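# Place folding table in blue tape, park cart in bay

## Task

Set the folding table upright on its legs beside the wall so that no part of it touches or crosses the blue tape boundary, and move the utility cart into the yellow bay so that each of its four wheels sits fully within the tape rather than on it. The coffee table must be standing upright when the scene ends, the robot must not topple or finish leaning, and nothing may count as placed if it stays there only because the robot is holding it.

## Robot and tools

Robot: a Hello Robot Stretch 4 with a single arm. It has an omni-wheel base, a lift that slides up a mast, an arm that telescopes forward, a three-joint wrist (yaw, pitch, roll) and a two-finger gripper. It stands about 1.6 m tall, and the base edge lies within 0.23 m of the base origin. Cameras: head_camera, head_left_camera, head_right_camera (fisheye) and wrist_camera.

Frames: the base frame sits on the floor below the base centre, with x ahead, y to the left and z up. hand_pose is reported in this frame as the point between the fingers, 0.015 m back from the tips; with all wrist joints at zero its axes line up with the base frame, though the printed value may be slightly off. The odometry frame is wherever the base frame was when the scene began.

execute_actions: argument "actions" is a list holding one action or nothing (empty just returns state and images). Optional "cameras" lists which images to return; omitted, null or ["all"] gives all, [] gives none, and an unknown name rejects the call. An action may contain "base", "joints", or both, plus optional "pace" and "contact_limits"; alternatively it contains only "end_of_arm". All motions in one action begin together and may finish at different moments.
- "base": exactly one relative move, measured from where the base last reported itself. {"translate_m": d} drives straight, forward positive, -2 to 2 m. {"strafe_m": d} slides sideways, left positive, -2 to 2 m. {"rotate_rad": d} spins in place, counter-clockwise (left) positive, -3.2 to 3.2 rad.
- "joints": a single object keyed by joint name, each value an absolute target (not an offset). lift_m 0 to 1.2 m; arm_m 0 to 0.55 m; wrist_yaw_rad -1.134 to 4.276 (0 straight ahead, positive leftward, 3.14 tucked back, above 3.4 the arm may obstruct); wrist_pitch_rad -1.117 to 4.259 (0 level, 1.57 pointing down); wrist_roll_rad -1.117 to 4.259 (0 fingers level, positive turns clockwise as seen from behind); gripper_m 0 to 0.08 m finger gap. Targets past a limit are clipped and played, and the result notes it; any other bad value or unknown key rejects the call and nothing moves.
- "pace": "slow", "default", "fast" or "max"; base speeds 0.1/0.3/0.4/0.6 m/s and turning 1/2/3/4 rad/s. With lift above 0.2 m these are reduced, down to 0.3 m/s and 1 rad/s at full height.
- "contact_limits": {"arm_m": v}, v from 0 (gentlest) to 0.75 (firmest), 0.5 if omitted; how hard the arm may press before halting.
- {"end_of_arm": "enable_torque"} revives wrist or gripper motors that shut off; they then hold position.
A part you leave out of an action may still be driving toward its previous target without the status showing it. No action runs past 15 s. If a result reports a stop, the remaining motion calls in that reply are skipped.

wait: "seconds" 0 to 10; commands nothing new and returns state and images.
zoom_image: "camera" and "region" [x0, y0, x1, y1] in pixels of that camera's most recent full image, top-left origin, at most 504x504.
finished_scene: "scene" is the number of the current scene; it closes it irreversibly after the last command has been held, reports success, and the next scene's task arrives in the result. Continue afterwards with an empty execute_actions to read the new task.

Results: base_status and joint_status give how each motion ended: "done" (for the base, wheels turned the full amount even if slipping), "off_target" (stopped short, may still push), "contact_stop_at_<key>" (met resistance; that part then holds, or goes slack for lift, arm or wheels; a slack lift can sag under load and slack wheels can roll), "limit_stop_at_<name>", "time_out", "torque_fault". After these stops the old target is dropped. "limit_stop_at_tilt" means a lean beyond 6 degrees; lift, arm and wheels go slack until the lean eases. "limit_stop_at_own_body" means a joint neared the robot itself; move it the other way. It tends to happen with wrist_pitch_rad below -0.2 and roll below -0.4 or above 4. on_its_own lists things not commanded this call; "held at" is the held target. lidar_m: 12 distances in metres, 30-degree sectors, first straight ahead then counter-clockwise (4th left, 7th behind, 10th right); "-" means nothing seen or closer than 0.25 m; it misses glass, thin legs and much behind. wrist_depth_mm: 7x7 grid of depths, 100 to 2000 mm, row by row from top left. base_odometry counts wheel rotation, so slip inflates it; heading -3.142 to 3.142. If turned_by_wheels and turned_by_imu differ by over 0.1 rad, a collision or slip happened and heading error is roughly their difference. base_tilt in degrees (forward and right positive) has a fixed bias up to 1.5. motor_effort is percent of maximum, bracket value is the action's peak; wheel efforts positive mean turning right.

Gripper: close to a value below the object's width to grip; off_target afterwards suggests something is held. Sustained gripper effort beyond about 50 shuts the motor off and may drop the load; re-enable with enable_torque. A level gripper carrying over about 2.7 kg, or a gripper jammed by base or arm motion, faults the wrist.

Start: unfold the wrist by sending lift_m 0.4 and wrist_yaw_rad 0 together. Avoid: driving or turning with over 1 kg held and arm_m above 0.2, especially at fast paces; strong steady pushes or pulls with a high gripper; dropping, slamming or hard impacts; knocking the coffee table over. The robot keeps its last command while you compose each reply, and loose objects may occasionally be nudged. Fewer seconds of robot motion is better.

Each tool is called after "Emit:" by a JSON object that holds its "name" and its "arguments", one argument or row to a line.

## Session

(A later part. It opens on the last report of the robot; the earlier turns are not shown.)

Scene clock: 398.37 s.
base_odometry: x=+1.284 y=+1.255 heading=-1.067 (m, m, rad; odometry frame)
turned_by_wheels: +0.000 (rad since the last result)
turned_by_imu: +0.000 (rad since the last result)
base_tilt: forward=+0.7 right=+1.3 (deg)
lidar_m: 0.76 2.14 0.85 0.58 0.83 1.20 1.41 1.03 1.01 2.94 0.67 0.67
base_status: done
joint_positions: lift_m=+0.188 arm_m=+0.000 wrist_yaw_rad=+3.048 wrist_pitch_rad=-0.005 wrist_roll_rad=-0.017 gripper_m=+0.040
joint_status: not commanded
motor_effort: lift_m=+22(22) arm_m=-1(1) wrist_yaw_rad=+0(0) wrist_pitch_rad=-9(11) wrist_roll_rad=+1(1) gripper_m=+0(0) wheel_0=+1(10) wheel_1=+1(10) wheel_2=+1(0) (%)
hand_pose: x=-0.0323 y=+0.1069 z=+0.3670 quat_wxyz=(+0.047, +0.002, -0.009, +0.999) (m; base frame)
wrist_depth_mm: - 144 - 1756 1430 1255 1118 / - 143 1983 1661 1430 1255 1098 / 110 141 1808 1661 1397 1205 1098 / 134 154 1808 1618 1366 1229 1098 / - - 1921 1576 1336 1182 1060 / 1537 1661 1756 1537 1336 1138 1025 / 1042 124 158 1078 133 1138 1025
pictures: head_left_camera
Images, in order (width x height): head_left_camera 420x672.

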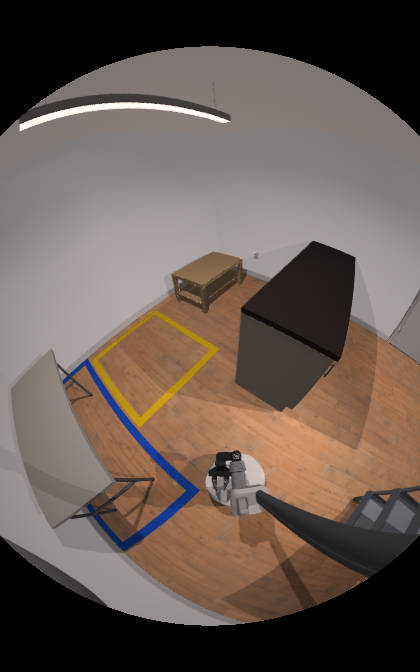

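Emit:
{"name": "execute_actions", "arguments": {
  "actions": [
    {"base":{"rotate_rad":-2.36}}
  ]
}}

Scene clock: 408.63 s.
base_odometry: x=+1.284 y=+1.255 heading=+2.856 (m, m, rad; odometry frame)
turned_by_wheels: -2.360 (rad since the last result)
turned_by_imu: -2.390 (rad since the last result)
base_tilt: forward=+0.7 right=+1.3 (deg)
lidar_m: 1.01 1.09 2.65 0.67 0.71 1.92 2.12 0.60 0.58 1.20 1.25 1.66
base_status: done
joint_positions: lift_m=+0.188 arm_m=+0.000 wrist_yaw_rad=+3.048 wrist_pitch_rad=-0.005 wrist_roll_rad=-0.017 gripper_m=+0.040
joint_status: not commanded
motor_effort: lift_m=+22(22) arm_m=-1(1) wrist_yaw_rad=-1(0) wrist_pitch_rad=-12(10) wrist_roll_rad=+1(1) gripper_m=+0(0) wheel_0=+1(5) wheel_1=+0(2) wheel_2=+1(5) (%)
hand_pose: x=-0.0322 y=+0.1069 z=+0.3670 quat_wxyz=(+0.047, +0.002, -0.009, +0.999) (m; base frame)
wrist_depth_mm: - 145 - - - - 778 / - 143 - - - - 768 / 110 142 - - - - 750 / 134 154 - - - - 741 / - - - - - - 732 / 1537 1618 1808 1983 - 1983 715 / 1042 124 158 1078 133 1336 699
pictures: head_camera, head_left_camera, head_right_camera, wrist_camera
Images, in order (width x height): head_camera 420x560, head_left_camera 420x672, head_right_camera 420x672, wrist_camera 616x392.

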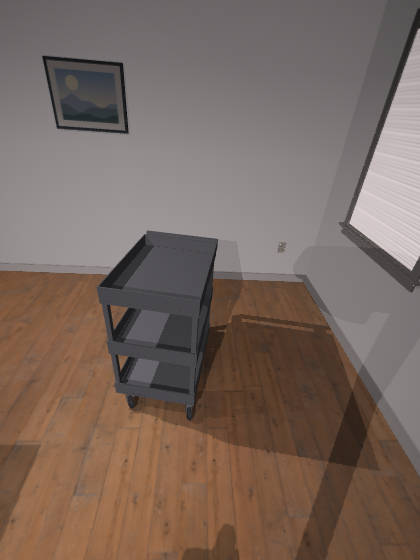

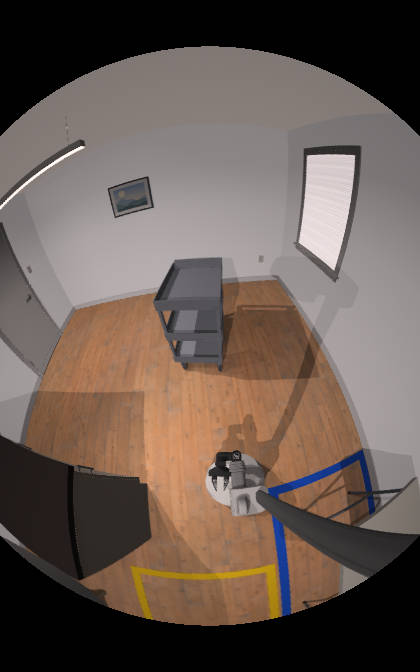

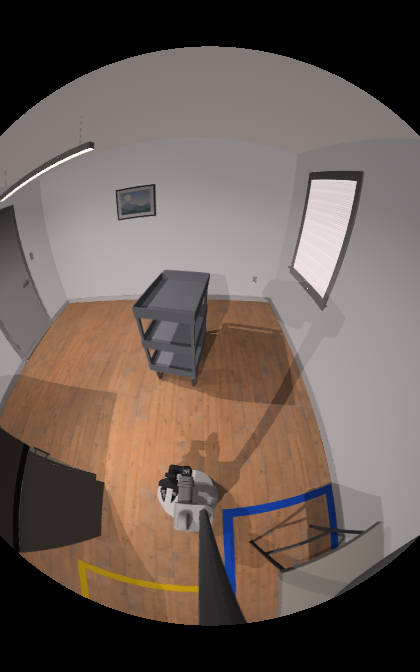

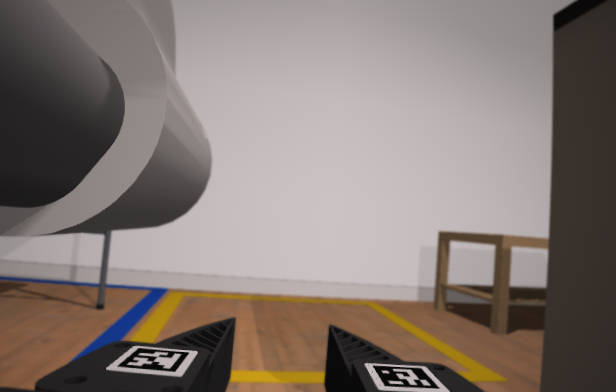

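Emit:
{"name": "execute_actions", "arguments": {
  "actions": [
    {"base":{"translate_m":0.4}}
  ],
  "cameras": []
}}

Emit:
{"name": "execute_actions", "arguments": {
  "actions": [
    {"base":{"strafe_m":-0.4}}
  ],
  "cameras": []
}}

Emit:
{"name": "execute_actions", "arguments": {
  "actions": [
    {"base":{"translate_m":1.6}}
  ],
  "cameras": []
}}

Emit:
{"name": "execute_actions", "arguments": {
  "actions": [
    {"base":{"rotate_rad":3.1}}
  ]
}}

Scene clock: 419.20 s.
base_odometry: x=+0.900 y=+1.368 heading=+2.856 (m, m, rad; odometry frame)
turned_by_wheels: +0.000 (rad since the last result)
turned_by_imu: -0.002 (rad since the last result)
base_tilt: forward=+0.7 right=+1.3 (deg)
lidar_m: 0.60 0.64 2.64 1.65 0.76 0.93 1.93 0.89 1.10 1.18 1.22 1.55
base_status: done
joint_positions: lift_m=+0.188 arm_m=+0.000 wrist_yaw_rad=+3.048 wrist_pitch_rad=-0.005 wrist_roll_rad=-0.017 gripper_m=+0.040
joint_status: not commanded
motor_effort: lift_m=+22(22) arm_m=-1(1) wrist_yaw_rad=-1(1) wrist_pitch_rad=-10(8) wrist_roll_rad=+1(1) gripper_m=+0(0) wheel_0=+2(9) wheel_1=-1(7) wheel_2=+2(9) (%)
hand_pose: x=-0.0322 y=+0.1069 z=+0.3670 quat_wxyz=(+0.047, +0.002, -0.009, +0.999) (m; base frame)
wrist_depth_mm: - 144 - - - - 798 / - 143 - - - 1078 788 / 110 141 - - - 1042 788 / 135 154 - - - 1025 768 / - - - - - 1008 759 / 1499 1661 1808 - - 991 732 / 1042 124 158 1078 133 917 723
pictures: none
No camera images: the call's "cameras" was empty. Leave "cameras" out to get every camera's image.

Scene clock: 421.87 s.
base_odometry: x=+1.013 y=+1.752 heading=+2.856 (m, m, rad; odometry frame)
turned_by_wheels: +0.000 (rad since the last result)
turned_by_imu: -0.001 (rad since the last result)
base_tilt: forward=+0.7 right=+1.4 (deg)
lidar_m: 1.29 0.74 0.91 1.55 1.14 2.47 0.78 0.80 0.82 0.77 0.79 1.07
base_status: done
joint_positions: lift_m=+0.188 arm_m=+0.000 wrist_yaw_rad=+3.048 wrist_pitch_rad=-0.005 wrist_roll_rad=-0.017 gripper_m=+0.040
joint_status: not commanded
motor_effort: lift_m=+22(22) arm_m=-1(1) wrist_yaw_rad=+0(0) wrist_pitch_rad=-11(8) wrist_roll_rad=+1(0) gripper_m=+0(0) wheel_0=+0(9) wheel_1=+2(9) wheel_2=+1(2) (%)
hand_pose: x=-0.0322 y=+0.1069 z=+0.3670 quat_wxyz=(+0.047, +0.002, -0.009, +0.999) (m; base frame)
wrist_depth_mm: - 144 - - - - - / - 143 - - - - - / 110 141 1430 - - - - / 135 154 - - - - - / 1708 - - - - - - / 1537 1661 1808 - - - 1921 / 1060 124 158 1060 133 1366 1182
pictures: none
No camera images: the call's "cameras" was empty. Leave "cameras" out to get every camera's image.

Scene clock: 428.70 s.
base_odometry: x=-0.522 y=+2.202 heading=+2.857 (m, m, rad; odometry frame)
turned_by_wheels: +0.000 (rad since the last result)
turned_by_imu: -0.007 (rad since the last result)
base_tilt: forward=+0.7 right=+1.3 (deg)
lidar_m: 0.57 0.61 0.82 1.98 0.43 0.47 2.43 1.07 0.71 0.66 0.69 0.63
base_status: done
joint_positions: lift_m=+0.188 arm_m=+0.000 wrist_yaw_rad=+3.048 wrist_pitch_rad=-0.005 wrist_roll_rad=-0.017 gripper_m=+0.040
joint_status: not commanded
motor_effort: lift_m=+22(22) arm_m=-1(1) wrist_yaw_rad=-1(0) wrist_pitch_rad=-10(11) wrist_roll_rad=+0(1) gripper_m=+0(0) wheel_0=+2(7) wheel_1=-2(1) wheel_2=+1(9) (%)
hand_pose: x=-0.0322 y=+0.1069 z=+0.3670 quat_wxyz=(+0.047, +0.002, -0.009, +0.999) (m; base frame)
wrist_depth_mm: - 144 - - - 621 634 / - 143 - - 1042 809 842 / 110 141 - - - 1118 - / 134 154 - - 798 544 544 / 1708 - - - - - - / 1499 1708 1808 - 1138 1138 - / 1042 124 158 1078 133 842 842
pictures: none
No camera images: the call's "cameras" was empty. Leave "cameras" out to get every camera's image.

Scene clock: 431.53 s.
base_odometry: x=-0.522 y=+2.202 heading=-0.327 (m, m, rad; odometry frame)
turned_by_wheels: +3.100 (rad since the last result)
turned_by_imu: +3.139 (rad since the last result)
base_tilt: forward=+0.7 right=+1.3 (deg)
lidar_m: 2.38 1.12 0.72 0.66 0.69 0.61 0.60 0.60 0.81 1.87 0.47 0.45
base_status: done
joint_positions: lift_m=+0.188 arm_m=+0.000 wrist_yaw_rad=+3.048 wrist_pitch_rad=-0.005 wrist_roll_rad=-0.017 gripper_m=+0.040
joint_status: not commanded
motor_effort: lift_m=+22(22) arm_m=-1(1) wrist_yaw_rad=-1(0) wrist_pitch_rad=-12(10) wrist_roll_rad=+1(0) gripper_m=+0(0) wheel_0=-3(10) wheel_1=+0(5) wheel_2=+0(8) (%)
hand_pose: x=-0.0322 y=+0.1069 z=+0.3670 quat_wxyz=(+0.047, +0.002, -0.009, +0.999) (m; base frame)
wrist_depth_mm: - 144 759 798 831 891 798 / - 143 750 788 831 878 798 / 110 142 741 778 820 866 788 / 134 154 741 778 809 866 768 / 661 699 741 768 798 866 759 / 661 683 715 759 809 842 741 / 661 124 158 732 132 831 723
pictures: head_camera, head_left_camera, head_right_camera, wrist_camera
Images, in order (width x height): head_camera 420x560, head_left_camera 420x672, head_right_camera 420x672, wrist_camera 616x392.

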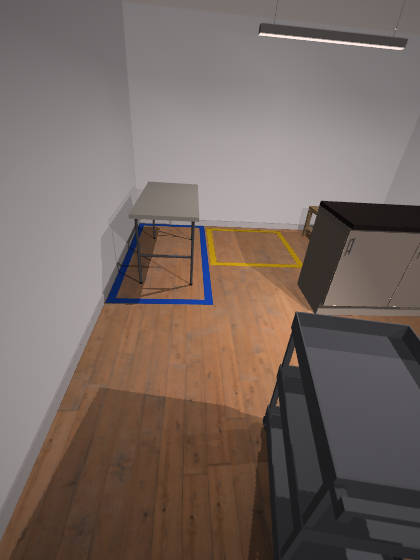

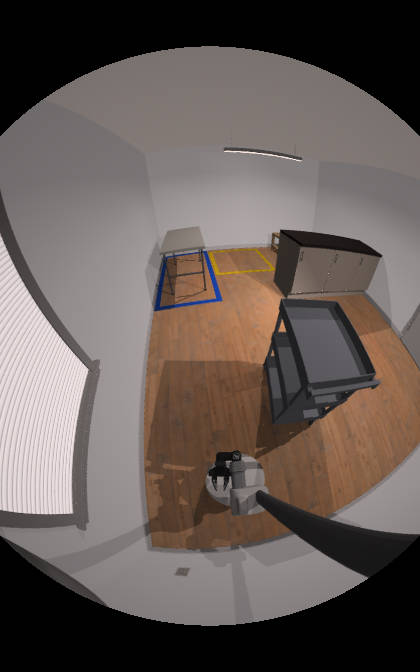

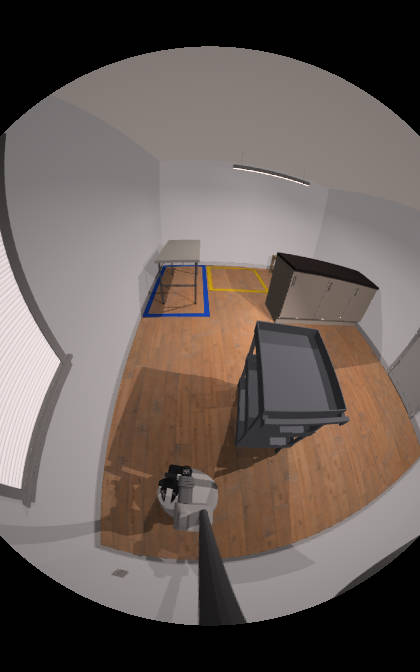

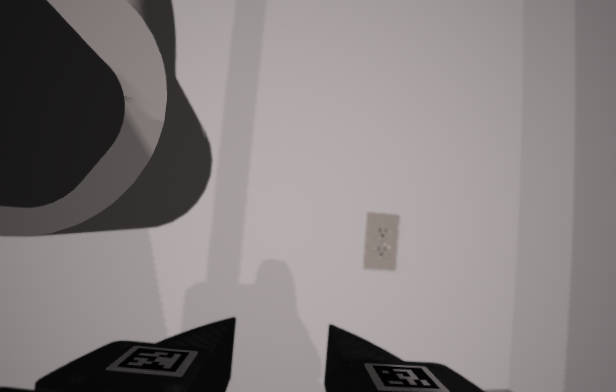

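Emit:
{"name": "execute_actions", "arguments": {
  "actions": [
    {"base":{"translate_m":-0.2},"joints":{"lift_m":0.75,"wrist_yaw_rad":0,"wrist_roll_rad":1.57,"gripper_m":0.08}}
  ],
  "cameras": []
}}

Emit:
{"name": "execute_actions", "arguments": {
  "actions": [
    {"base":{"strafe_m":-0.5},"pace":"slow"}
  ]
}}

Scene clock: 443.70 s.
base_odometry: x=-0.712 y=+2.266 heading=-0.327 (m, m, rad; odometry frame)
turned_by_wheels: +0.000 (rad since the last result)
turned_by_imu: -0.001 (rad since the last result)
base_tilt: forward=+0.7 right=+1.4 (deg)
lidar_m: 2.57 1.05 0.72 0.66 0.63 0.43 0.39 0.41 0.54 1.18 0.72 0.59
base_status: done
joint_positions: lift_m=+0.750 arm_m=+0.000 wrist_yaw_rad=+0.000 wrist_pitch_rad=-0.005 wrist_roll_rad=+1.570 gripper_m=+0.080
joint_status: all done
motor_effort: lift_m=+26(23) arm_m=-1(1) wrist_yaw_rad=-3(6) wrist_pitch_rad=-9(10) wrist_roll_rad=+2(1) gripper_m=+2(2) wheel_0=-1(8) wheel_1=-1(6) wheel_2=-1(7) (%)
hand_pose: x=+0.3841 y=-0.0873 z=+0.9288 quat_wxyz=(+0.708, +0.707, -0.001, +0.002) (m; base frame)
wrist_depth_mm: - - - - 382 392 397 / - - - - 640 931 615 / - - - - - 1661 1138 / - - - - - 1863 1255 / - - - - - 1756 1281 / - - - - - 1756 1281 / - 121 - - 146 1499 1229
pictures: none
No camera images: the call's "cameras" was empty. Leave "cameras" out to get every camera's image.

Scene clock: 449.83 s.
base_odometry: x=-0.872 y=+1.792 heading=-0.327 (m, m, rad; odometry frame)
turned_by_wheels: +0.000 (rad since the last result)
turned_by_imu: +0.001 (rad since the last result)
base_tilt: forward=+0.7 right=+1.3 (deg)
lidar_m: 0.48 0.54 1.24 1.18 0.62 0.37 0.37 0.37 0.47 1.10 2.56 0.52
base_status: done
joint_positions: lift_m=+0.750 arm_m=+0.000 wrist_yaw_rad=+0.000 wrist_pitch_rad=-0.005 wrist_roll_rad=+1.570 gripper_m=+0.080
joint_status: not commanded
motor_effort: lift_m=+26(26) arm_m=-1(1) wrist_yaw_rad=-3(2) wrist_pitch_rad=-11(11) wrist_roll_rad=+2(2) gripper_m=+1(2) wheel_0=+3(6) wheel_1=+0(7) wheel_2=+1(1) (%)
hand_pose: x=+0.3841 y=-0.0873 z=+0.9288 quat_wxyz=(+0.708, +0.707, -0.001, +0.002) (m; base frame)
wrist_depth_mm: - - - - - 1863 1366 / - - - - 277 342 1255 / - - - - 329 842 609 / - - - - 291 788 634 / - - - 960 330 820 627 / - - - 960 334 798 615 / - 122 - 831 146 723 597
pictures: head_camera, head_left_camera, head_right_camera, wrist_camera
Images, in order (width x height): head_camera 420x560, head_left_camera 420x672, head_right_camera 420x672, wrist_camera 616x392.

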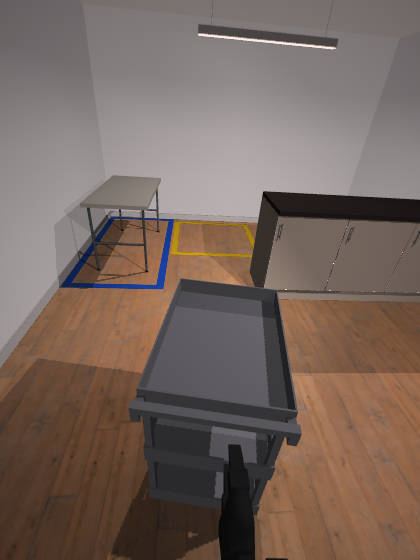

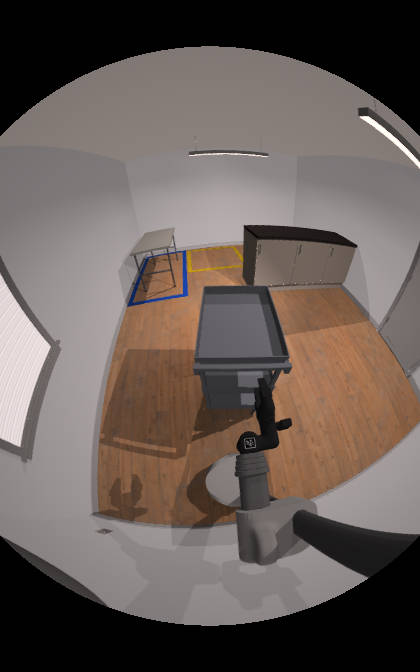

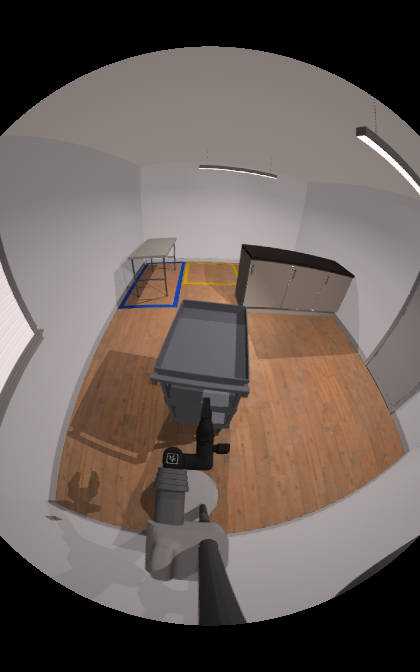

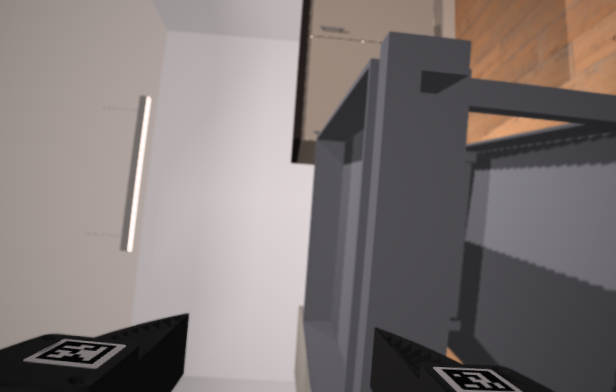

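Emit:
{"name": "execute_actions", "arguments": {
  "actions": [
    {"base":{"strafe_m":-0.09},"joints":{"lift_m":0.45,"wrist_roll_rad":0},"pace":"slow"}
  ],
  "cameras": ["head_camera","wrist_camera"]
}}

Scene clock: 464.33 s.
base_odometry: x=-0.901 y=+1.707 heading=-0.326 (m, m, rad; odometry frame)
turned_by_wheels: +0.000 (rad since the last result)
turned_by_imu: -0.001 (rad since the last result)
base_tilt: forward=+0.7 right=+1.3 (deg)
lidar_m: 0.48 0.51 1.35 1.28 0.57 0.37 0.34 0.35 0.47 1.07 2.41 0.46
base_status: done
joint_positions: lift_m=+0.450 arm_m=+0.000 wrist_yaw_rad=+0.000 wrist_pitch_rad=-0.005 wrist_roll_rad=+0.001 gripper_m=+0.080
joint_status: all done
motor_effort: lift_m=+17(26) arm_m=-1(1) wrist_yaw_rad=-2(3) wrist_pitch_rad=-10(9) wrist_roll_rad=-1(6) gripper_m=+1(1) wheel_0=+3(6) wheel_1=+0(7) wheel_2=+1(0) (%)
hand_pose: x=+0.3841 y=-0.0873 z=+0.6295 quat_wxyz=(+1.000, +0.000, -0.002, +0.000) (m; base frame)
wrist_depth_mm: 349 343 338 334 282 - - / 347 342 336 330 330 - - / - 504 469 433 357 - - / - - - - 904 - - / - - - - 904 - - / 585 707 878 917 891 - - / - 122 535 574 146 - -
pictures: head_camera, wrist_camera
Images, in order (width x height): head_camera 420x560, wrist_camera 616x392.

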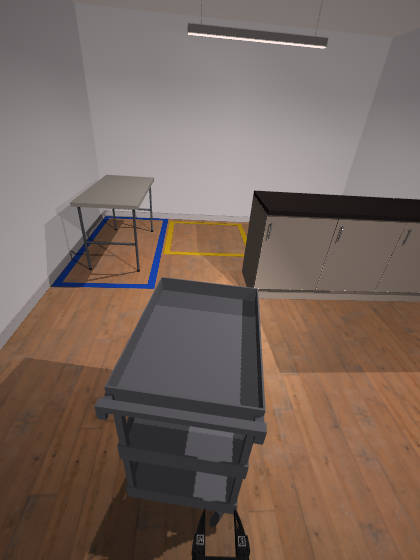

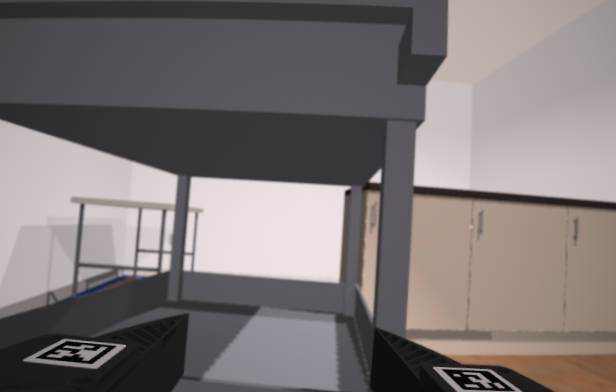

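Emit:
{"name": "execute_actions", "arguments": {
  "actions": [
    {"base":{"strafe_m":-0.095},"joints":{"lift_m":0.5},"pace":"slow"}
  ],
  "cameras": ["wrist_camera"]
}}

Emit:
{"name": "execute_actions", "arguments": {
  "actions": [
    {"joints":{"arm_m":0.12},"contact_limits":{"arm_m":0.2}}
  ],
  "cameras": ["head_camera","wrist_camera"]
}}

Scene clock: 473.20 s.
base_odometry: x=-0.932 y=+1.617 heading=-0.326 (m, m, rad; odometry frame)
turned_by_wheels: +0.000 (rad since the last result)
turned_by_imu: -0.001 (rad since the last result)
base_tilt: forward=+0.7 right=+1.3 (deg)
lidar_m: 0.47 0.51 1.45 1.37 0.55 0.38 0.34 0.34 0.49 1.12 2.36 2.28
base_status: done
joint_positions: lift_m=+0.500 arm_m=+0.000 wrist_yaw_rad=+0.000 wrist_pitch_rad=-0.005 wrist_roll_rad=+0.001 gripper_m=+0.080
joint_status: all done
motor_effort: lift_m=+26(25) arm_m=-1(1) wrist_yaw_rad=-2(1) wrist_pitch_rad=-10(11) wrist_roll_rad=-1(1) gripper_m=+2(1) wheel_0=+2(6) wheel_1=-1(2) wheel_2=+1(2) (%)
hand_pose: x=+0.3841 y=-0.0873 z=+0.6788 quat_wxyz=(+1.000, +0.000, -0.002, +0.000) (m; base frame)
wrist_depth_mm: 276 271 266 - - - - / 336 330 325 283 - - - / 334 329 322 320 - - - / - - 820 640 - - - / - - - 904 - - - / - 931 946 917 - - - / - 122 661 759 146 - -
pictures: wrist_camera
Images, in order (width x height): wrist_camera 616x392.

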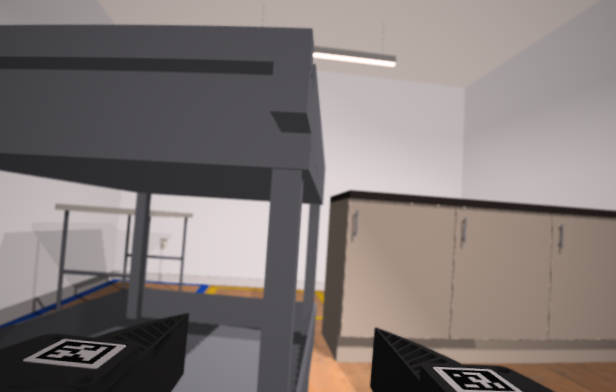

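Scene clock: 474.57 s.
base_odometry: x=-0.932 y=+1.617 heading=-0.326 (m, m, rad; odometry frame)
turned_by_wheels: +0.000 (rad since the last result)
turned_by_imu: +0.000 (rad since the last result)
base_tilt: forward=+0.7 right=+1.3 (deg)
lidar_m: 0.46 0.52 1.45 1.36 0.57 0.36 0.35 0.34 0.46 1.12 2.34 2.29
base_status: not commanded
joint_positions: lift_m=+0.500 arm_m=+0.119 wrist_yaw_rad=+0.000 wrist_pitch_rad=-0.005 wrist_roll_rad=+0.001 gripper_m=+0.080
joint_status: all done
motor_effort: lift_m=+26(26) arm_m=+4(5) wrist_yaw_rad=-1(2) wrist_pitch_rad=-9(9) wrist_roll_rad=-2(1) gripper_m=+1(1) wheel_0=+2(2) wheel_1=-1(1) wheel_2=+0(0) (%)
contact_limits: arm_m 0.2
hand_pose: x=+0.5028 y=-0.0874 z=+0.6788 quat_wxyz=(+1.000, +0.000, -0.002, +0.000) (m; base frame)
wrist_depth_mm: 211 208 205 155 - - - / 209 206 202 200 - - - / 257 240 223 204 - - - / - - 798 347 1983 - - / - - - 778 - - - / - 809 809 778 1983 1983 - / - 122 609 699 146 1983 -
pictures: head_camera, wrist_camera
Images, in order (width x height): head_camera 420x560, wrist_camera 616x392.

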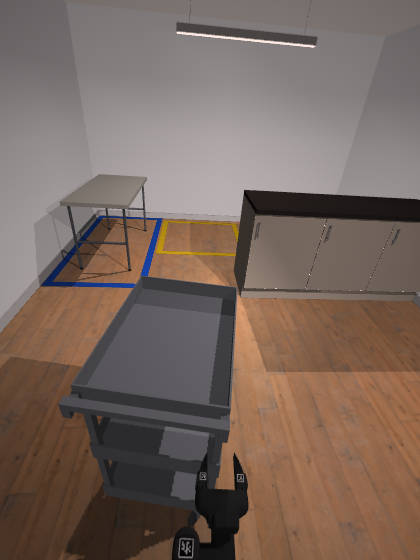

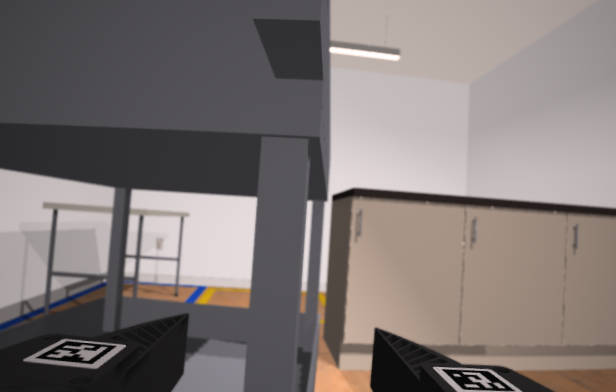

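Emit:
{"name": "execute_actions", "arguments": {
  "actions": [
    {"joints":{"arm_m":0.18,"lift_m":0.47},"contact_limits":{"arm_m":0.2}}
  ],
  "cameras": ["wrist_camera"]
}}

Emit:
{"name": "execute_actions", "arguments": {
  "actions": [
    {"joints":{"gripper_m":0.0}}
  ],
  "cameras": ["head_camera","wrist_camera"]
}}

Scene clock: 479.73 s.
base_odometry: x=-0.932 y=+1.617 heading=-0.326 (m, m, rad; odometry frame)
turned_by_wheels: +0.000 (rad since the last result)
turned_by_imu: -0.001 (rad since the last result)
base_tilt: forward=+0.7 right=+1.3 (deg)
lidar_m: 0.48 0.52 1.46 1.36 0.56 0.37 0.35 0.35 0.47 1.11 2.35 2.29
base_status: not commanded
joint_positions: lift_m=+0.470 arm_m=+0.179 wrist_yaw_rad=+0.000 wrist_pitch_rad=-0.005 wrist_roll_rad=+0.001 gripper_m=+0.080
joint_status: all done
motor_effort: lift_m=+18(21) arm_m=+5(2) wrist_yaw_rad=-1(1) wrist_pitch_rad=-9(7) wrist_roll_rad=+0(0) gripper_m=+2(2) wheel_0=+2(2) wheel_1=-1(1) wheel_2=+1(1) (%)
contact_limits: arm_m 0.2
hand_pose: x=+0.5628 y=-0.0874 z=+0.6495 quat_wxyz=(+1.000, +0.000, -0.002, +0.000) (m; base frame)
wrist_depth_mm: 160 153 148 146 - - - / 229 222 211 145 - - - / 433 404 338 144 - - - / - - - 143 1863 - - / - - - 152 1921 1983 1983 / 668 750 741 707 1921 1983 - / - 122 156 530 146 1983 1983
pictures: wrist_camera
Images, in order (width x height): wrist_camera 616x392.

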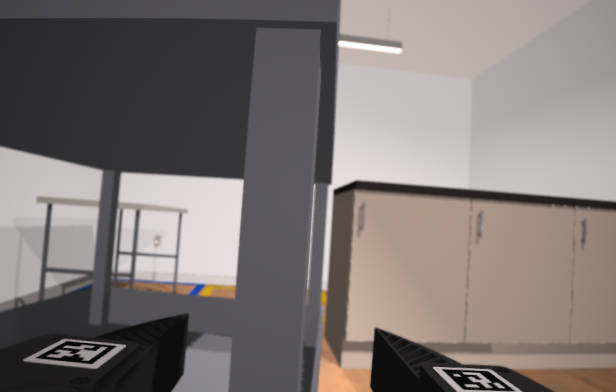

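Scene clock: 480.93 s.
base_odometry: x=-0.932 y=+1.617 heading=-0.326 (m, m, rad; odometry frame)
turned_by_wheels: +0.000 (rad since the last result)
turned_by_imu: +0.000 (rad since the last result)
base_tilt: forward=+0.7 right=+1.3 (deg)
lidar_m: 0.46 0.53 1.45 1.35 0.56 0.35 0.35 0.35 0.47 1.10 2.35 2.30
base_status: not commanded
joint_positions: lift_m=+0.470 arm_m=+0.179 wrist_yaw_rad=+0.003 wrist_pitch_rad=-0.004 wrist_roll_rad=+0.000 gripper_m=+0.024
joint_status: gripper_m off_target (ended at +0.024, target +0.000)
on_its_own: gripper_m is held at +0.019, not at your +0.000, by its contact guard: the fingers met something
motor_effort: lift_m=+18(18) arm_m=+3(5) wrist_yaw_rad=-8(13) wrist_pitch_rad=-10(11) wrist_roll_rad=+1(1) gripper_m=-42(54) wheel_0=+2(2) wheel_1=+1(1) wheel_2=+3(3) (%)
hand_pose: x=+0.5632 y=-0.0869 z=+0.6495 quat_wxyz=(+1.000, +0.000, -0.002, +0.001) (m; base frame)
wrist_depth_mm: 160 153 149 145 - - - / 229 222 214 145 - - - / 436 404 368 144 - - - / - - - 143 1921 1983 - / - - - 141 1863 1983 1983 / 668 759 750 140 1921 1921 1983 / 549 621 135 138 1921 1983 1983
pictures: head_camera, wrist_camera
Images, in order (width x height): head_camera 420x560, wrist_camera 616x392.

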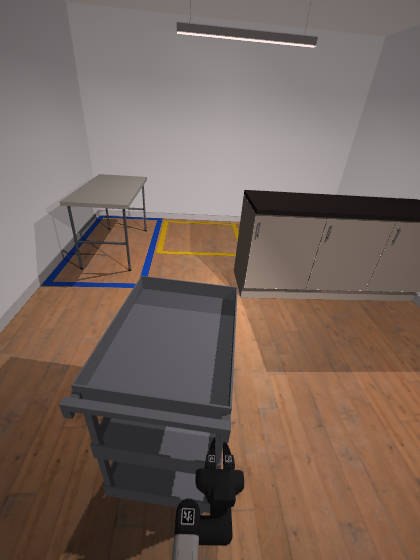

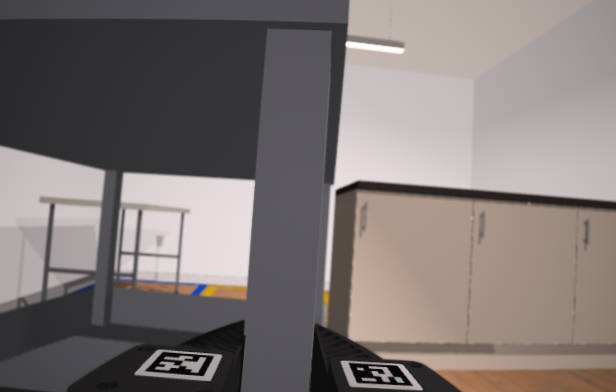

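Emit:
{"name": "execute_actions", "arguments": {
  "actions": [
    {"base":{"strafe_m":0.1},"pace":"slow"}
  ],
  "cameras": ["head_camera"]
}}

Emit:
{"name": "execute_actions", "arguments": {
  "actions": [
    {"base":{"translate_m":0.15},"pace":"slow"}
  ],
  "cameras": ["head_camera"]
}}

Scene clock: 488.83 s.
base_odometry: x=-0.900 y=+1.712 heading=-0.327 (m, m, rad; odometry frame)
turned_by_wheels: -0.001 (rad since the last result)
turned_by_imu: -0.004 (rad since the last result)
base_tilt: forward=+0.6 right=+1.4 (deg)
lidar_m: 0.46 0.56 1.33 1.25 0.59 0.37 0.35 0.36 0.47 1.05 2.43 2.28
base_status: done
joint_positions: lift_m=+0.470 arm_m=+0.179 wrist_yaw_rad=-0.014 wrist_pitch_rad=-0.004 wrist_roll_rad=-0.001 gripper_m=+0.025
joint_status: not commanded
on_its_own: gripper_m is held at +0.019, not at your +0.000, by its contact guard: the fingers met something; wrist_yaw_rad is at rest, and its effort (+40) is outside its rest range (-13 to +13)
motor_effort: lift_m=+18(18) arm_m=+3(3) wrist_yaw_rad=+40(52) wrist_pitch_rad=-8(10) wrist_roll_rad=+3(3) gripper_m=-49(49) wheel_0=-8(15) wheel_1=-4(8) wheel_2=-6(6) (%)
hand_pose: x=+0.5617 y=-0.0904 z=+0.6495 quat_wxyz=(+1.000, +0.000, -0.002, -0.007) (m; base frame)
wrist_depth_mm: 162 154 150 145 - - - / 230 223 213 147 - - - / 439 404 370 145 - - - / - - - 144 1983 - - / - - - 142 1921 1983 - / 640 759 768 141 1921 1983 - / 535 615 134 138 1921 1983 1983
pictures: head_camera
Images, in order (width x height): head_camera 420x560.

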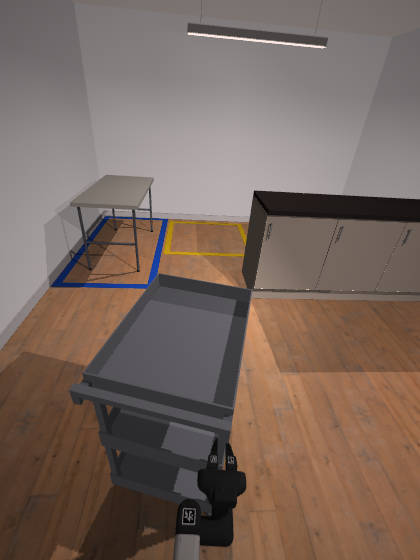

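Scene clock: 491.63 s.
base_odometry: x=-0.758 y=+1.664 heading=-0.327 (m, m, rad; odometry frame)
turned_by_wheels: +0.001 (rad since the last result)
turned_by_imu: -0.001 (rad since the last result)
base_tilt: forward=+0.7 right=+1.3 (deg)
lidar_m: 0.43 0.47 1.35 1.27 0.80 0.51 0.49 0.51 0.66 1.56 2.47 2.13
base_status: done
joint_positions: lift_m=+0.470 arm_m=+0.179 wrist_yaw_rad=+0.005 wrist_pitch_rad=-0.005 wrist_roll_rad=-0.002 gripper_m=+0.023
joint_status: not commanded
on_its_own: gripper_m is held at +0.019, not at your +0.000, by its contact guard: the fingers met something; wrist_yaw_rad is at rest, and its effort (-16) is outside its rest range (-13 to +13)
motor_effort: lift_m=+18(18) arm_m=+3(3) wrist_yaw_rad=-16(44) wrist_pitch_rad=-7(11) wrist_roll_rad=+6(6) gripper_m=-34(49) wheel_0=+5(7) wheel_1=+3(3) wheel_2=-1(14) (%)
hand_pose: x=+0.5634 y=-0.0863 z=+0.6496 quat_wxyz=(+1.000, -0.001, -0.003, +0.003) (m; base frame)
wrist_depth_mm: 160 154 150 144 - - - / 231 224 215 144 - - - / 436 407 377 142 - - - / - - - 141 1756 1756 1863 / - - - 140 1708 1756 1808 / 683 715 723 138 1756 1708 1808 / 554 621 135 136 1708 1756 1863
pictures: head_camera
Images, in order (width x height): head_camera 420x560.

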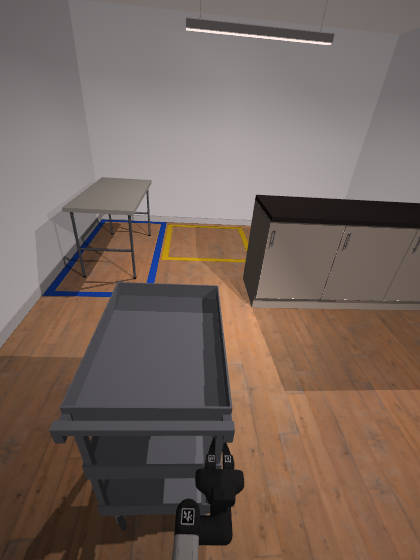

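Emit:
{"name": "execute_actions", "arguments": {
  "actions": [
    {"base":{"translate_m":0.25},"pace":"slow"}
  ],
  "cameras": ["head_camera"]
}}

Scene clock: 499.40 s.
torque_fault: gripper_m switched itself off since the last result.
base_odometry: x=-0.521 y=+1.584 heading=-0.327 (m, m, rad; odometry frame)
turned_by_wheels: +0.000 (rad since the last result)
turned_by_imu: -0.001 (rad since the last result)
base_tilt: forward=+0.7 right=+1.3 (deg)
lidar_m: 0.34 0.33 0.37 1.30 1.18 0.80 0.75 0.76 0.96 2.34 2.43 0.43
base_status: done
joint_positions: lift_m=+0.470 arm_m=+0.179 wrist_yaw_rad=+0.000 wrist_pitch_rad=-0.005 wrist_roll_rad=+0.000 gripper_m=+0.047
joint_status: not commanded
on_its_own: gripper_m is off since a torque_fault, until you send "end_of_arm": "enable_torque" (your +0.000 is given up)
motor_effort: lift_m=+18(18) arm_m=+4(4) wrist_yaw_rad=+0(32) wrist_pitch_rad=-11(9) wrist_roll_rad=+3(6) gripper_m=+0(54) wheel_0=+4(11) wheel_1=+2(5) wheel_2=-3(8) (%)
hand_pose: x=+0.5628 y=-0.0875 z=+0.6496 quat_wxyz=(+1.000, +0.000, -0.003, +0.000) (m; base frame)
wrist_depth_mm: 160 154 150 - - - - / 229 222 208 - - - - / 433 407 424 - - - - / - - - - 1537 1499 1576 / - - - - 1464 1464 1537 / 1808 609 - - 1499 1499 1499 / 554 107 - 150 131 1464 1537
pictures: head_camera
Images, in order (width x height): head_camera 420x560.

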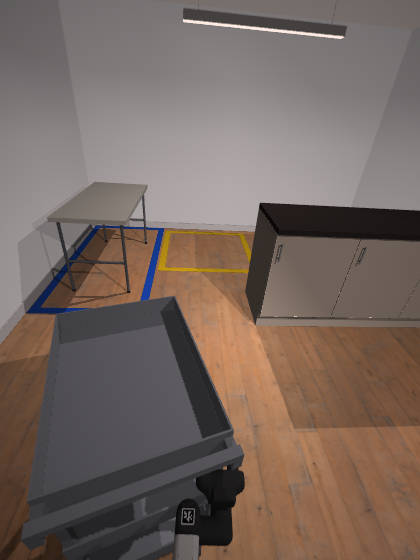

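Emit:
{"name": "execute_actions", "arguments": {
  "actions": [
    {"end_of_arm":"enable_torque"}
  ],
  "cameras": []
}}

Emit:
{"name": "execute_actions", "arguments": {
  "actions": [
    {"joints":{"gripper_m":0.055},"base":{"strafe_m":0.2},"pace":"slow"}
  ],
  "cameras": ["head_camera","wrist_camera"]
}}

Scene clock: 512.30 s.
base_odometry: x=-0.521 y=+1.584 heading=-0.327 (m, m, rad; odometry frame)
turned_by_wheels: +0.000 (rad since the last result)
turned_by_imu: -0.001 (rad since the last result)
base_tilt: forward=+0.7 right=+1.3 (deg)
lidar_m: 0.36 0.33 0.38 1.29 1.18 0.80 0.74 0.75 0.98 2.33 2.45 0.42
base_status: not commanded
joint_positions: lift_m=+0.470 arm_m=+0.179 wrist_yaw_rad=+0.000 wrist_pitch_rad=-0.005 wrist_roll_rad=+0.000 gripper_m=+0.047
joint_status: not commanded
end_of_arm: enable_torque: each motor that was off is on again
on_its_own: gripper_m is held at +0.047, not at your +0.000, since a torque_fault
motor_effort: lift_m=+18(18) arm_m=+4(4) wrist_yaw_rad=+1(0) wrist_pitch_rad=-9(7) wrist_roll_rad=+2(2) gripper_m=+0(0) wheel_0=+4(4) wheel_1=+2(2) wheel_2=-3(3) (%)
hand_pose: x=+0.5628 y=-0.0875 z=+0.6496 quat_wxyz=(+1.000, +0.000, -0.003, +0.000) (m; base frame)
wrist_depth_mm: 160 153 150 - - - - / 230 223 209 - - - - / 436 404 424 - - - - / - - - - 1499 1537 1537 / - - - - 1499 1499 1576 / 1808 609 - - 1464 1499 1499 / 544 107 - 151 131 1499 1499
pictures: none
No camera images: the call's "cameras" was empty. Leave "cameras" out to get every camera's image.

Scene clock: 515.43 s.
base_odometry: x=-0.457 y=+1.773 heading=-0.327 (m, m, rad; odometry frame)
turned_by_wheels: +0.000 (rad since the last result)
turned_by_imu: -0.002 (rad since the last result)
base_tilt: forward=+0.7 right=+1.3 (deg)
lidar_m: 0.34 0.35 0.41 1.08 1.12 0.82 0.76 0.77 0.98 2.38 2.64 0.43
base_status: done
joint_positions: lift_m=+0.470 arm_m=+0.179 wrist_yaw_rad=-0.001 wrist_pitch_rad=-0.005 wrist_roll_rad=+0.000 gripper_m=+0.055
joint_status: all done
motor_effort: lift_m=+18(18) arm_m=+4(4) wrist_yaw_rad=+2(28) wrist_pitch_rad=-11(8) wrist_roll_rad=+2(2) gripper_m=-3(3) wheel_0=-4(13) wheel_1=+1(1) wheel_2=-1(5) (%)
hand_pose: x=+0.5628 y=-0.0876 z=+0.6495 quat_wxyz=(+1.000, +0.000, -0.002, +0.000) (m; base frame)
wrist_depth_mm: 160 153 149 147 - - - / 229 222 213 209 - - - / 436 407 389 - - - - / - - - - - 1537 1537 / - - - - - 1464 1537 / 580 1808 - - 1618 1499 1537 / 559 107 1618 - - 1499 1499
pictures: head_camera, wrist_camera
Images, in order (width x height): head_camera 420x560, wrist_camera 616x392.

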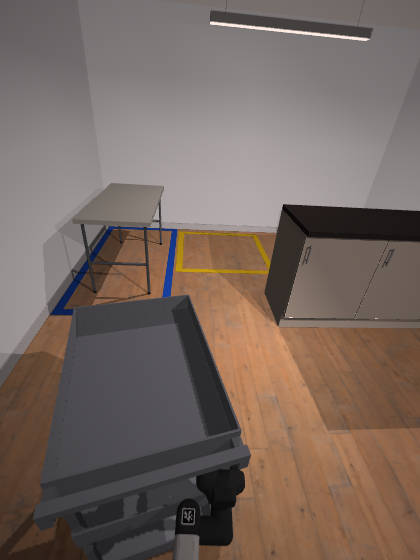

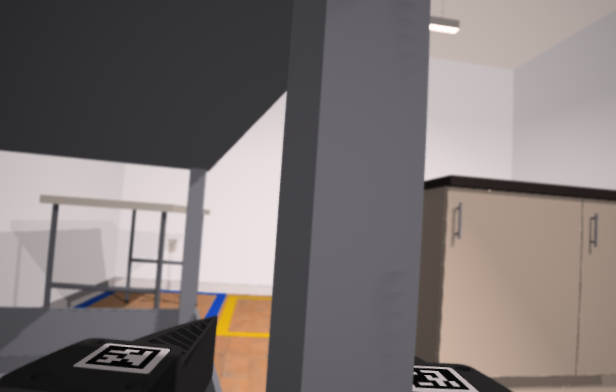

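Emit:
{"name": "execute_actions", "arguments": {
  "actions": [
    {"joints":{"gripper_m":0.03}}
  ],
  "cameras": []
}}

Emit:
{"name": "execute_actions", "arguments": {
  "actions": [
    {"base":{"translate_m":-0.15},"pace":"slow"}
  ],
  "cameras": ["head_camera","wrist_camera"]
}}

Scene clock: 523.57 s.
base_odometry: x=-0.457 y=+1.773 heading=-0.327 (m, m, rad; odometry frame)
turned_by_wheels: +0.000 (rad since the last result)
turned_by_imu: +0.000 (rad since the last result)
base_tilt: forward=+0.7 right=+1.3 (deg)
lidar_m: 0.35 0.36 0.42 1.08 1.11 0.83 0.77 0.78 1.00 2.38 2.62 0.44
base_status: not commanded
joint_positions: lift_m=+0.470 arm_m=+0.179 wrist_yaw_rad=+0.001 wrist_pitch_rad=-0.005 wrist_roll_rad=+0.000 gripper_m=+0.031
joint_status: all done
motor_effort: lift_m=+18(18) arm_m=+4(4) wrist_yaw_rad=-4(11) wrist_pitch_rad=-9(8) wrist_roll_rad=+2(2) gripper_m=-5(8) wheel_0=-2(4) wheel_1=+1(1) wheel_2=-1(2) (%)
hand_pose: x=+0.5630 y=-0.0872 z=+0.6495 quat_wxyz=(+1.000, +0.000, -0.002, +0.001) (m; base frame)
wrist_depth_mm: 160 153 148 - - - - / 229 223 216 - - - - / 436 407 384 - - - - / - - - - - 1464 1576 / - - - - 1983 1499 1537 / 585 634 - - 1921 1464 1537 / 554 597 - - 798 1464 1499
pictures: none
No camera images: the call's "cameras" was empty. Leave "cameras" out to get every camera's image.

Scene clock: 526.37 s.
base_odometry: x=-0.599 y=+1.821 heading=-0.327 (m, m, rad; odometry frame)
turned_by_wheels: +0.000 (rad since the last result)
turned_by_imu: +0.000 (rad since the last result)
base_tilt: forward=+0.6 right=+1.3 (deg)
lidar_m: 0.50 0.50 1.11 1.06 1.00 0.65 0.61 0.62 0.83 1.93 2.66 2.06
base_status: done
joint_positions: lift_m=+0.470 arm_m=+0.180 wrist_yaw_rad=+0.000 wrist_pitch_rad=-0.005 wrist_roll_rad=+0.000 gripper_m=+0.030
joint_status: not commanded
motor_effort: lift_m=+18(18) arm_m=+3(4) wrist_yaw_rad=-1(9) wrist_pitch_rad=-8(9) wrist_roll_rad=+2(2) gripper_m=-2(5) wheel_0=-2(6) wheel_1=-2(5) wheel_2=+2(5) (%)
hand_pose: x=+0.5631 y=-0.0875 z=+0.6495 quat_wxyz=(+1.000, +0.000, -0.002, +0.000) (m; base frame)
wrist_depth_mm: 182 196 210 220 - - - / 230 223 217 229 - - - / 433 407 377 234 - - - / - - - 239 - 1661 1708 / - - - 229 1983 1661 1661 / 699 750 778 226 1983 1661 1708 / 554 647 131 218 1618 1661 1708
pictures: head_camera, wrist_camera
Images, in order (width x height): head_camera 420x560, wrist_camera 616x392.

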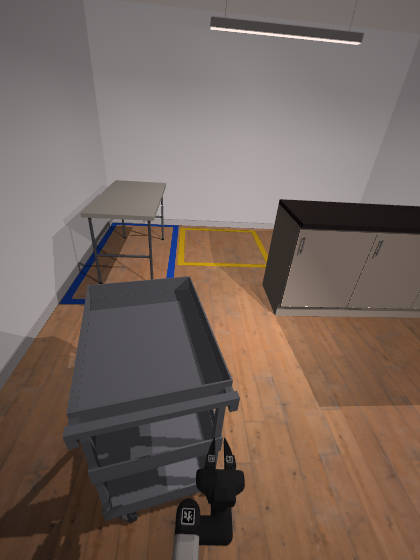

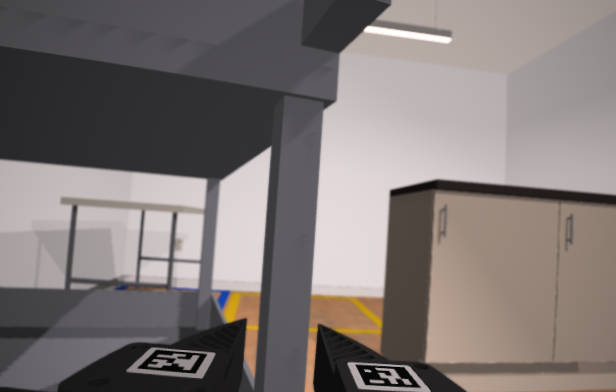

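Emit:
{"name": "execute_actions", "arguments": {
  "actions": [
    {"joints":{"gripper_m":0.07,"arm_m":0.05}}
  ],
  "cameras": []
}}

Emit:
{"name": "execute_actions", "arguments": {
  "actions": [
    {"base":{"strafe_m":0.36},"pace":"slow"}
  ],
  "cameras": ["head_camera","wrist_camera"]
}}

Scene clock: 536.57 s.
base_odometry: x=-0.599 y=+1.821 heading=-0.327 (m, m, rad; odometry frame)
turned_by_wheels: +0.000 (rad since the last result)
turned_by_imu: -0.001 (rad since the last result)
base_tilt: forward=+0.7 right=+1.3 (deg)
lidar_m: 0.48 0.48 1.12 1.07 0.98 0.67 0.62 0.62 0.83 1.93 2.67 2.06
base_status: not commanded
joint_positions: lift_m=+0.470 arm_m=+0.051 wrist_yaw_rad=+0.000 wrist_pitch_rad=-0.005 wrist_roll_rad=+0.000 gripper_m=+0.070
joint_status: all done
motor_effort: lift_m=+18(18) arm_m=-4(7) wrist_yaw_rad=-2(2) wrist_pitch_rad=-9(10) wrist_roll_rad=+2(2) gripper_m=+2(2) wheel_0=-2(2) wheel_1=-2(2) wheel_2=+2(2) (%)
hand_pose: x=+0.4344 y=-0.0874 z=+0.6495 quat_wxyz=(+1.000, +0.000, -0.002, +0.000) (m; base frame)
wrist_depth_mm: 291 304 283 304 - - - / 290 310 332 347 - - - / 430 399 373 364 - - - / - - - - - 1808 1863 / - - - - - 1808 1863 / 778 831 904 - 1983 1808 1808 / - 112 512 1661 139 1756 1863
pictures: none
No camera images: the call's "cameras" was empty. Leave "cameras" out to get every camera's image.

Scene clock: 541.30 s.
base_odometry: x=-0.483 y=+2.162 heading=-0.327 (m, m, rad; odometry frame)
turned_by_wheels: +0.000 (rad since the last result)
turned_by_imu: -0.001 (rad since the last result)
base_tilt: forward=+0.7 right=+1.3 (deg)
lidar_m: 0.44 1.16 0.75 0.67 0.73 0.70 0.63 0.65 0.84 2.01 2.87 0.47
base_status: done
joint_positions: lift_m=+0.470 arm_m=+0.051 wrist_yaw_rad=+0.000 wrist_pitch_rad=-0.005 wrist_roll_rad=+0.000 gripper_m=+0.070
joint_status: not commanded
motor_effort: lift_m=+18(18) arm_m=-5(5) wrist_yaw_rad=+0(1) wrist_pitch_rad=-9(9) wrist_roll_rad=+2(2) gripper_m=+2(2) wheel_0=-1(6) wheel_1=+1(4) wheel_2=+1(2) (%)
hand_pose: x=+0.4344 y=-0.0874 z=+0.6495 quat_wxyz=(+1.000, +0.000, -0.002, +0.000) (m; base frame)
wrist_depth_mm: 1464 - 234 249 271 287 253 / 1499 - 238 249 271 298 322 / 1537 - 314 345 320 306 322 / 1537 - 634 - 931 1808 1808 / 1618 - 236 - - 1921 1808 / 1618 - 234 891 904 1756 1808 / - 112 229 621 140 564 1756
pictures: head_camera, wrist_camera
Images, in order (width x height): head_camera 420x560, wrist_camera 616x392.

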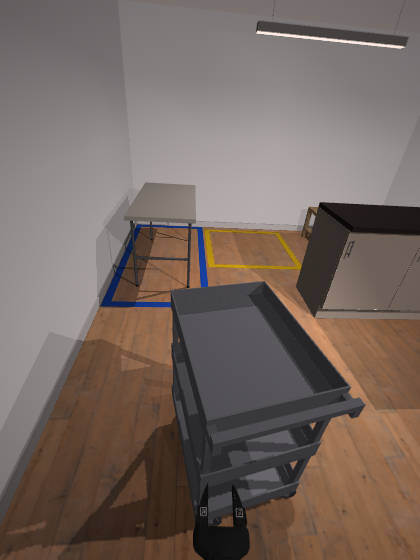

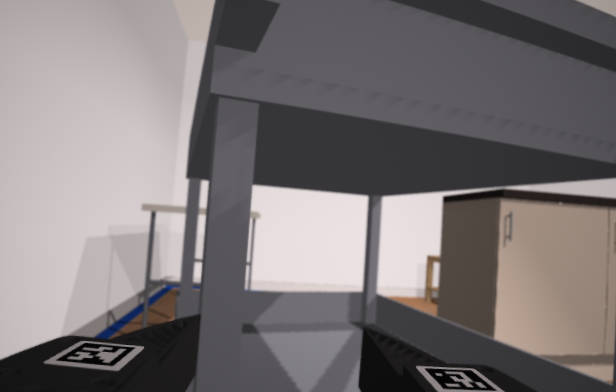

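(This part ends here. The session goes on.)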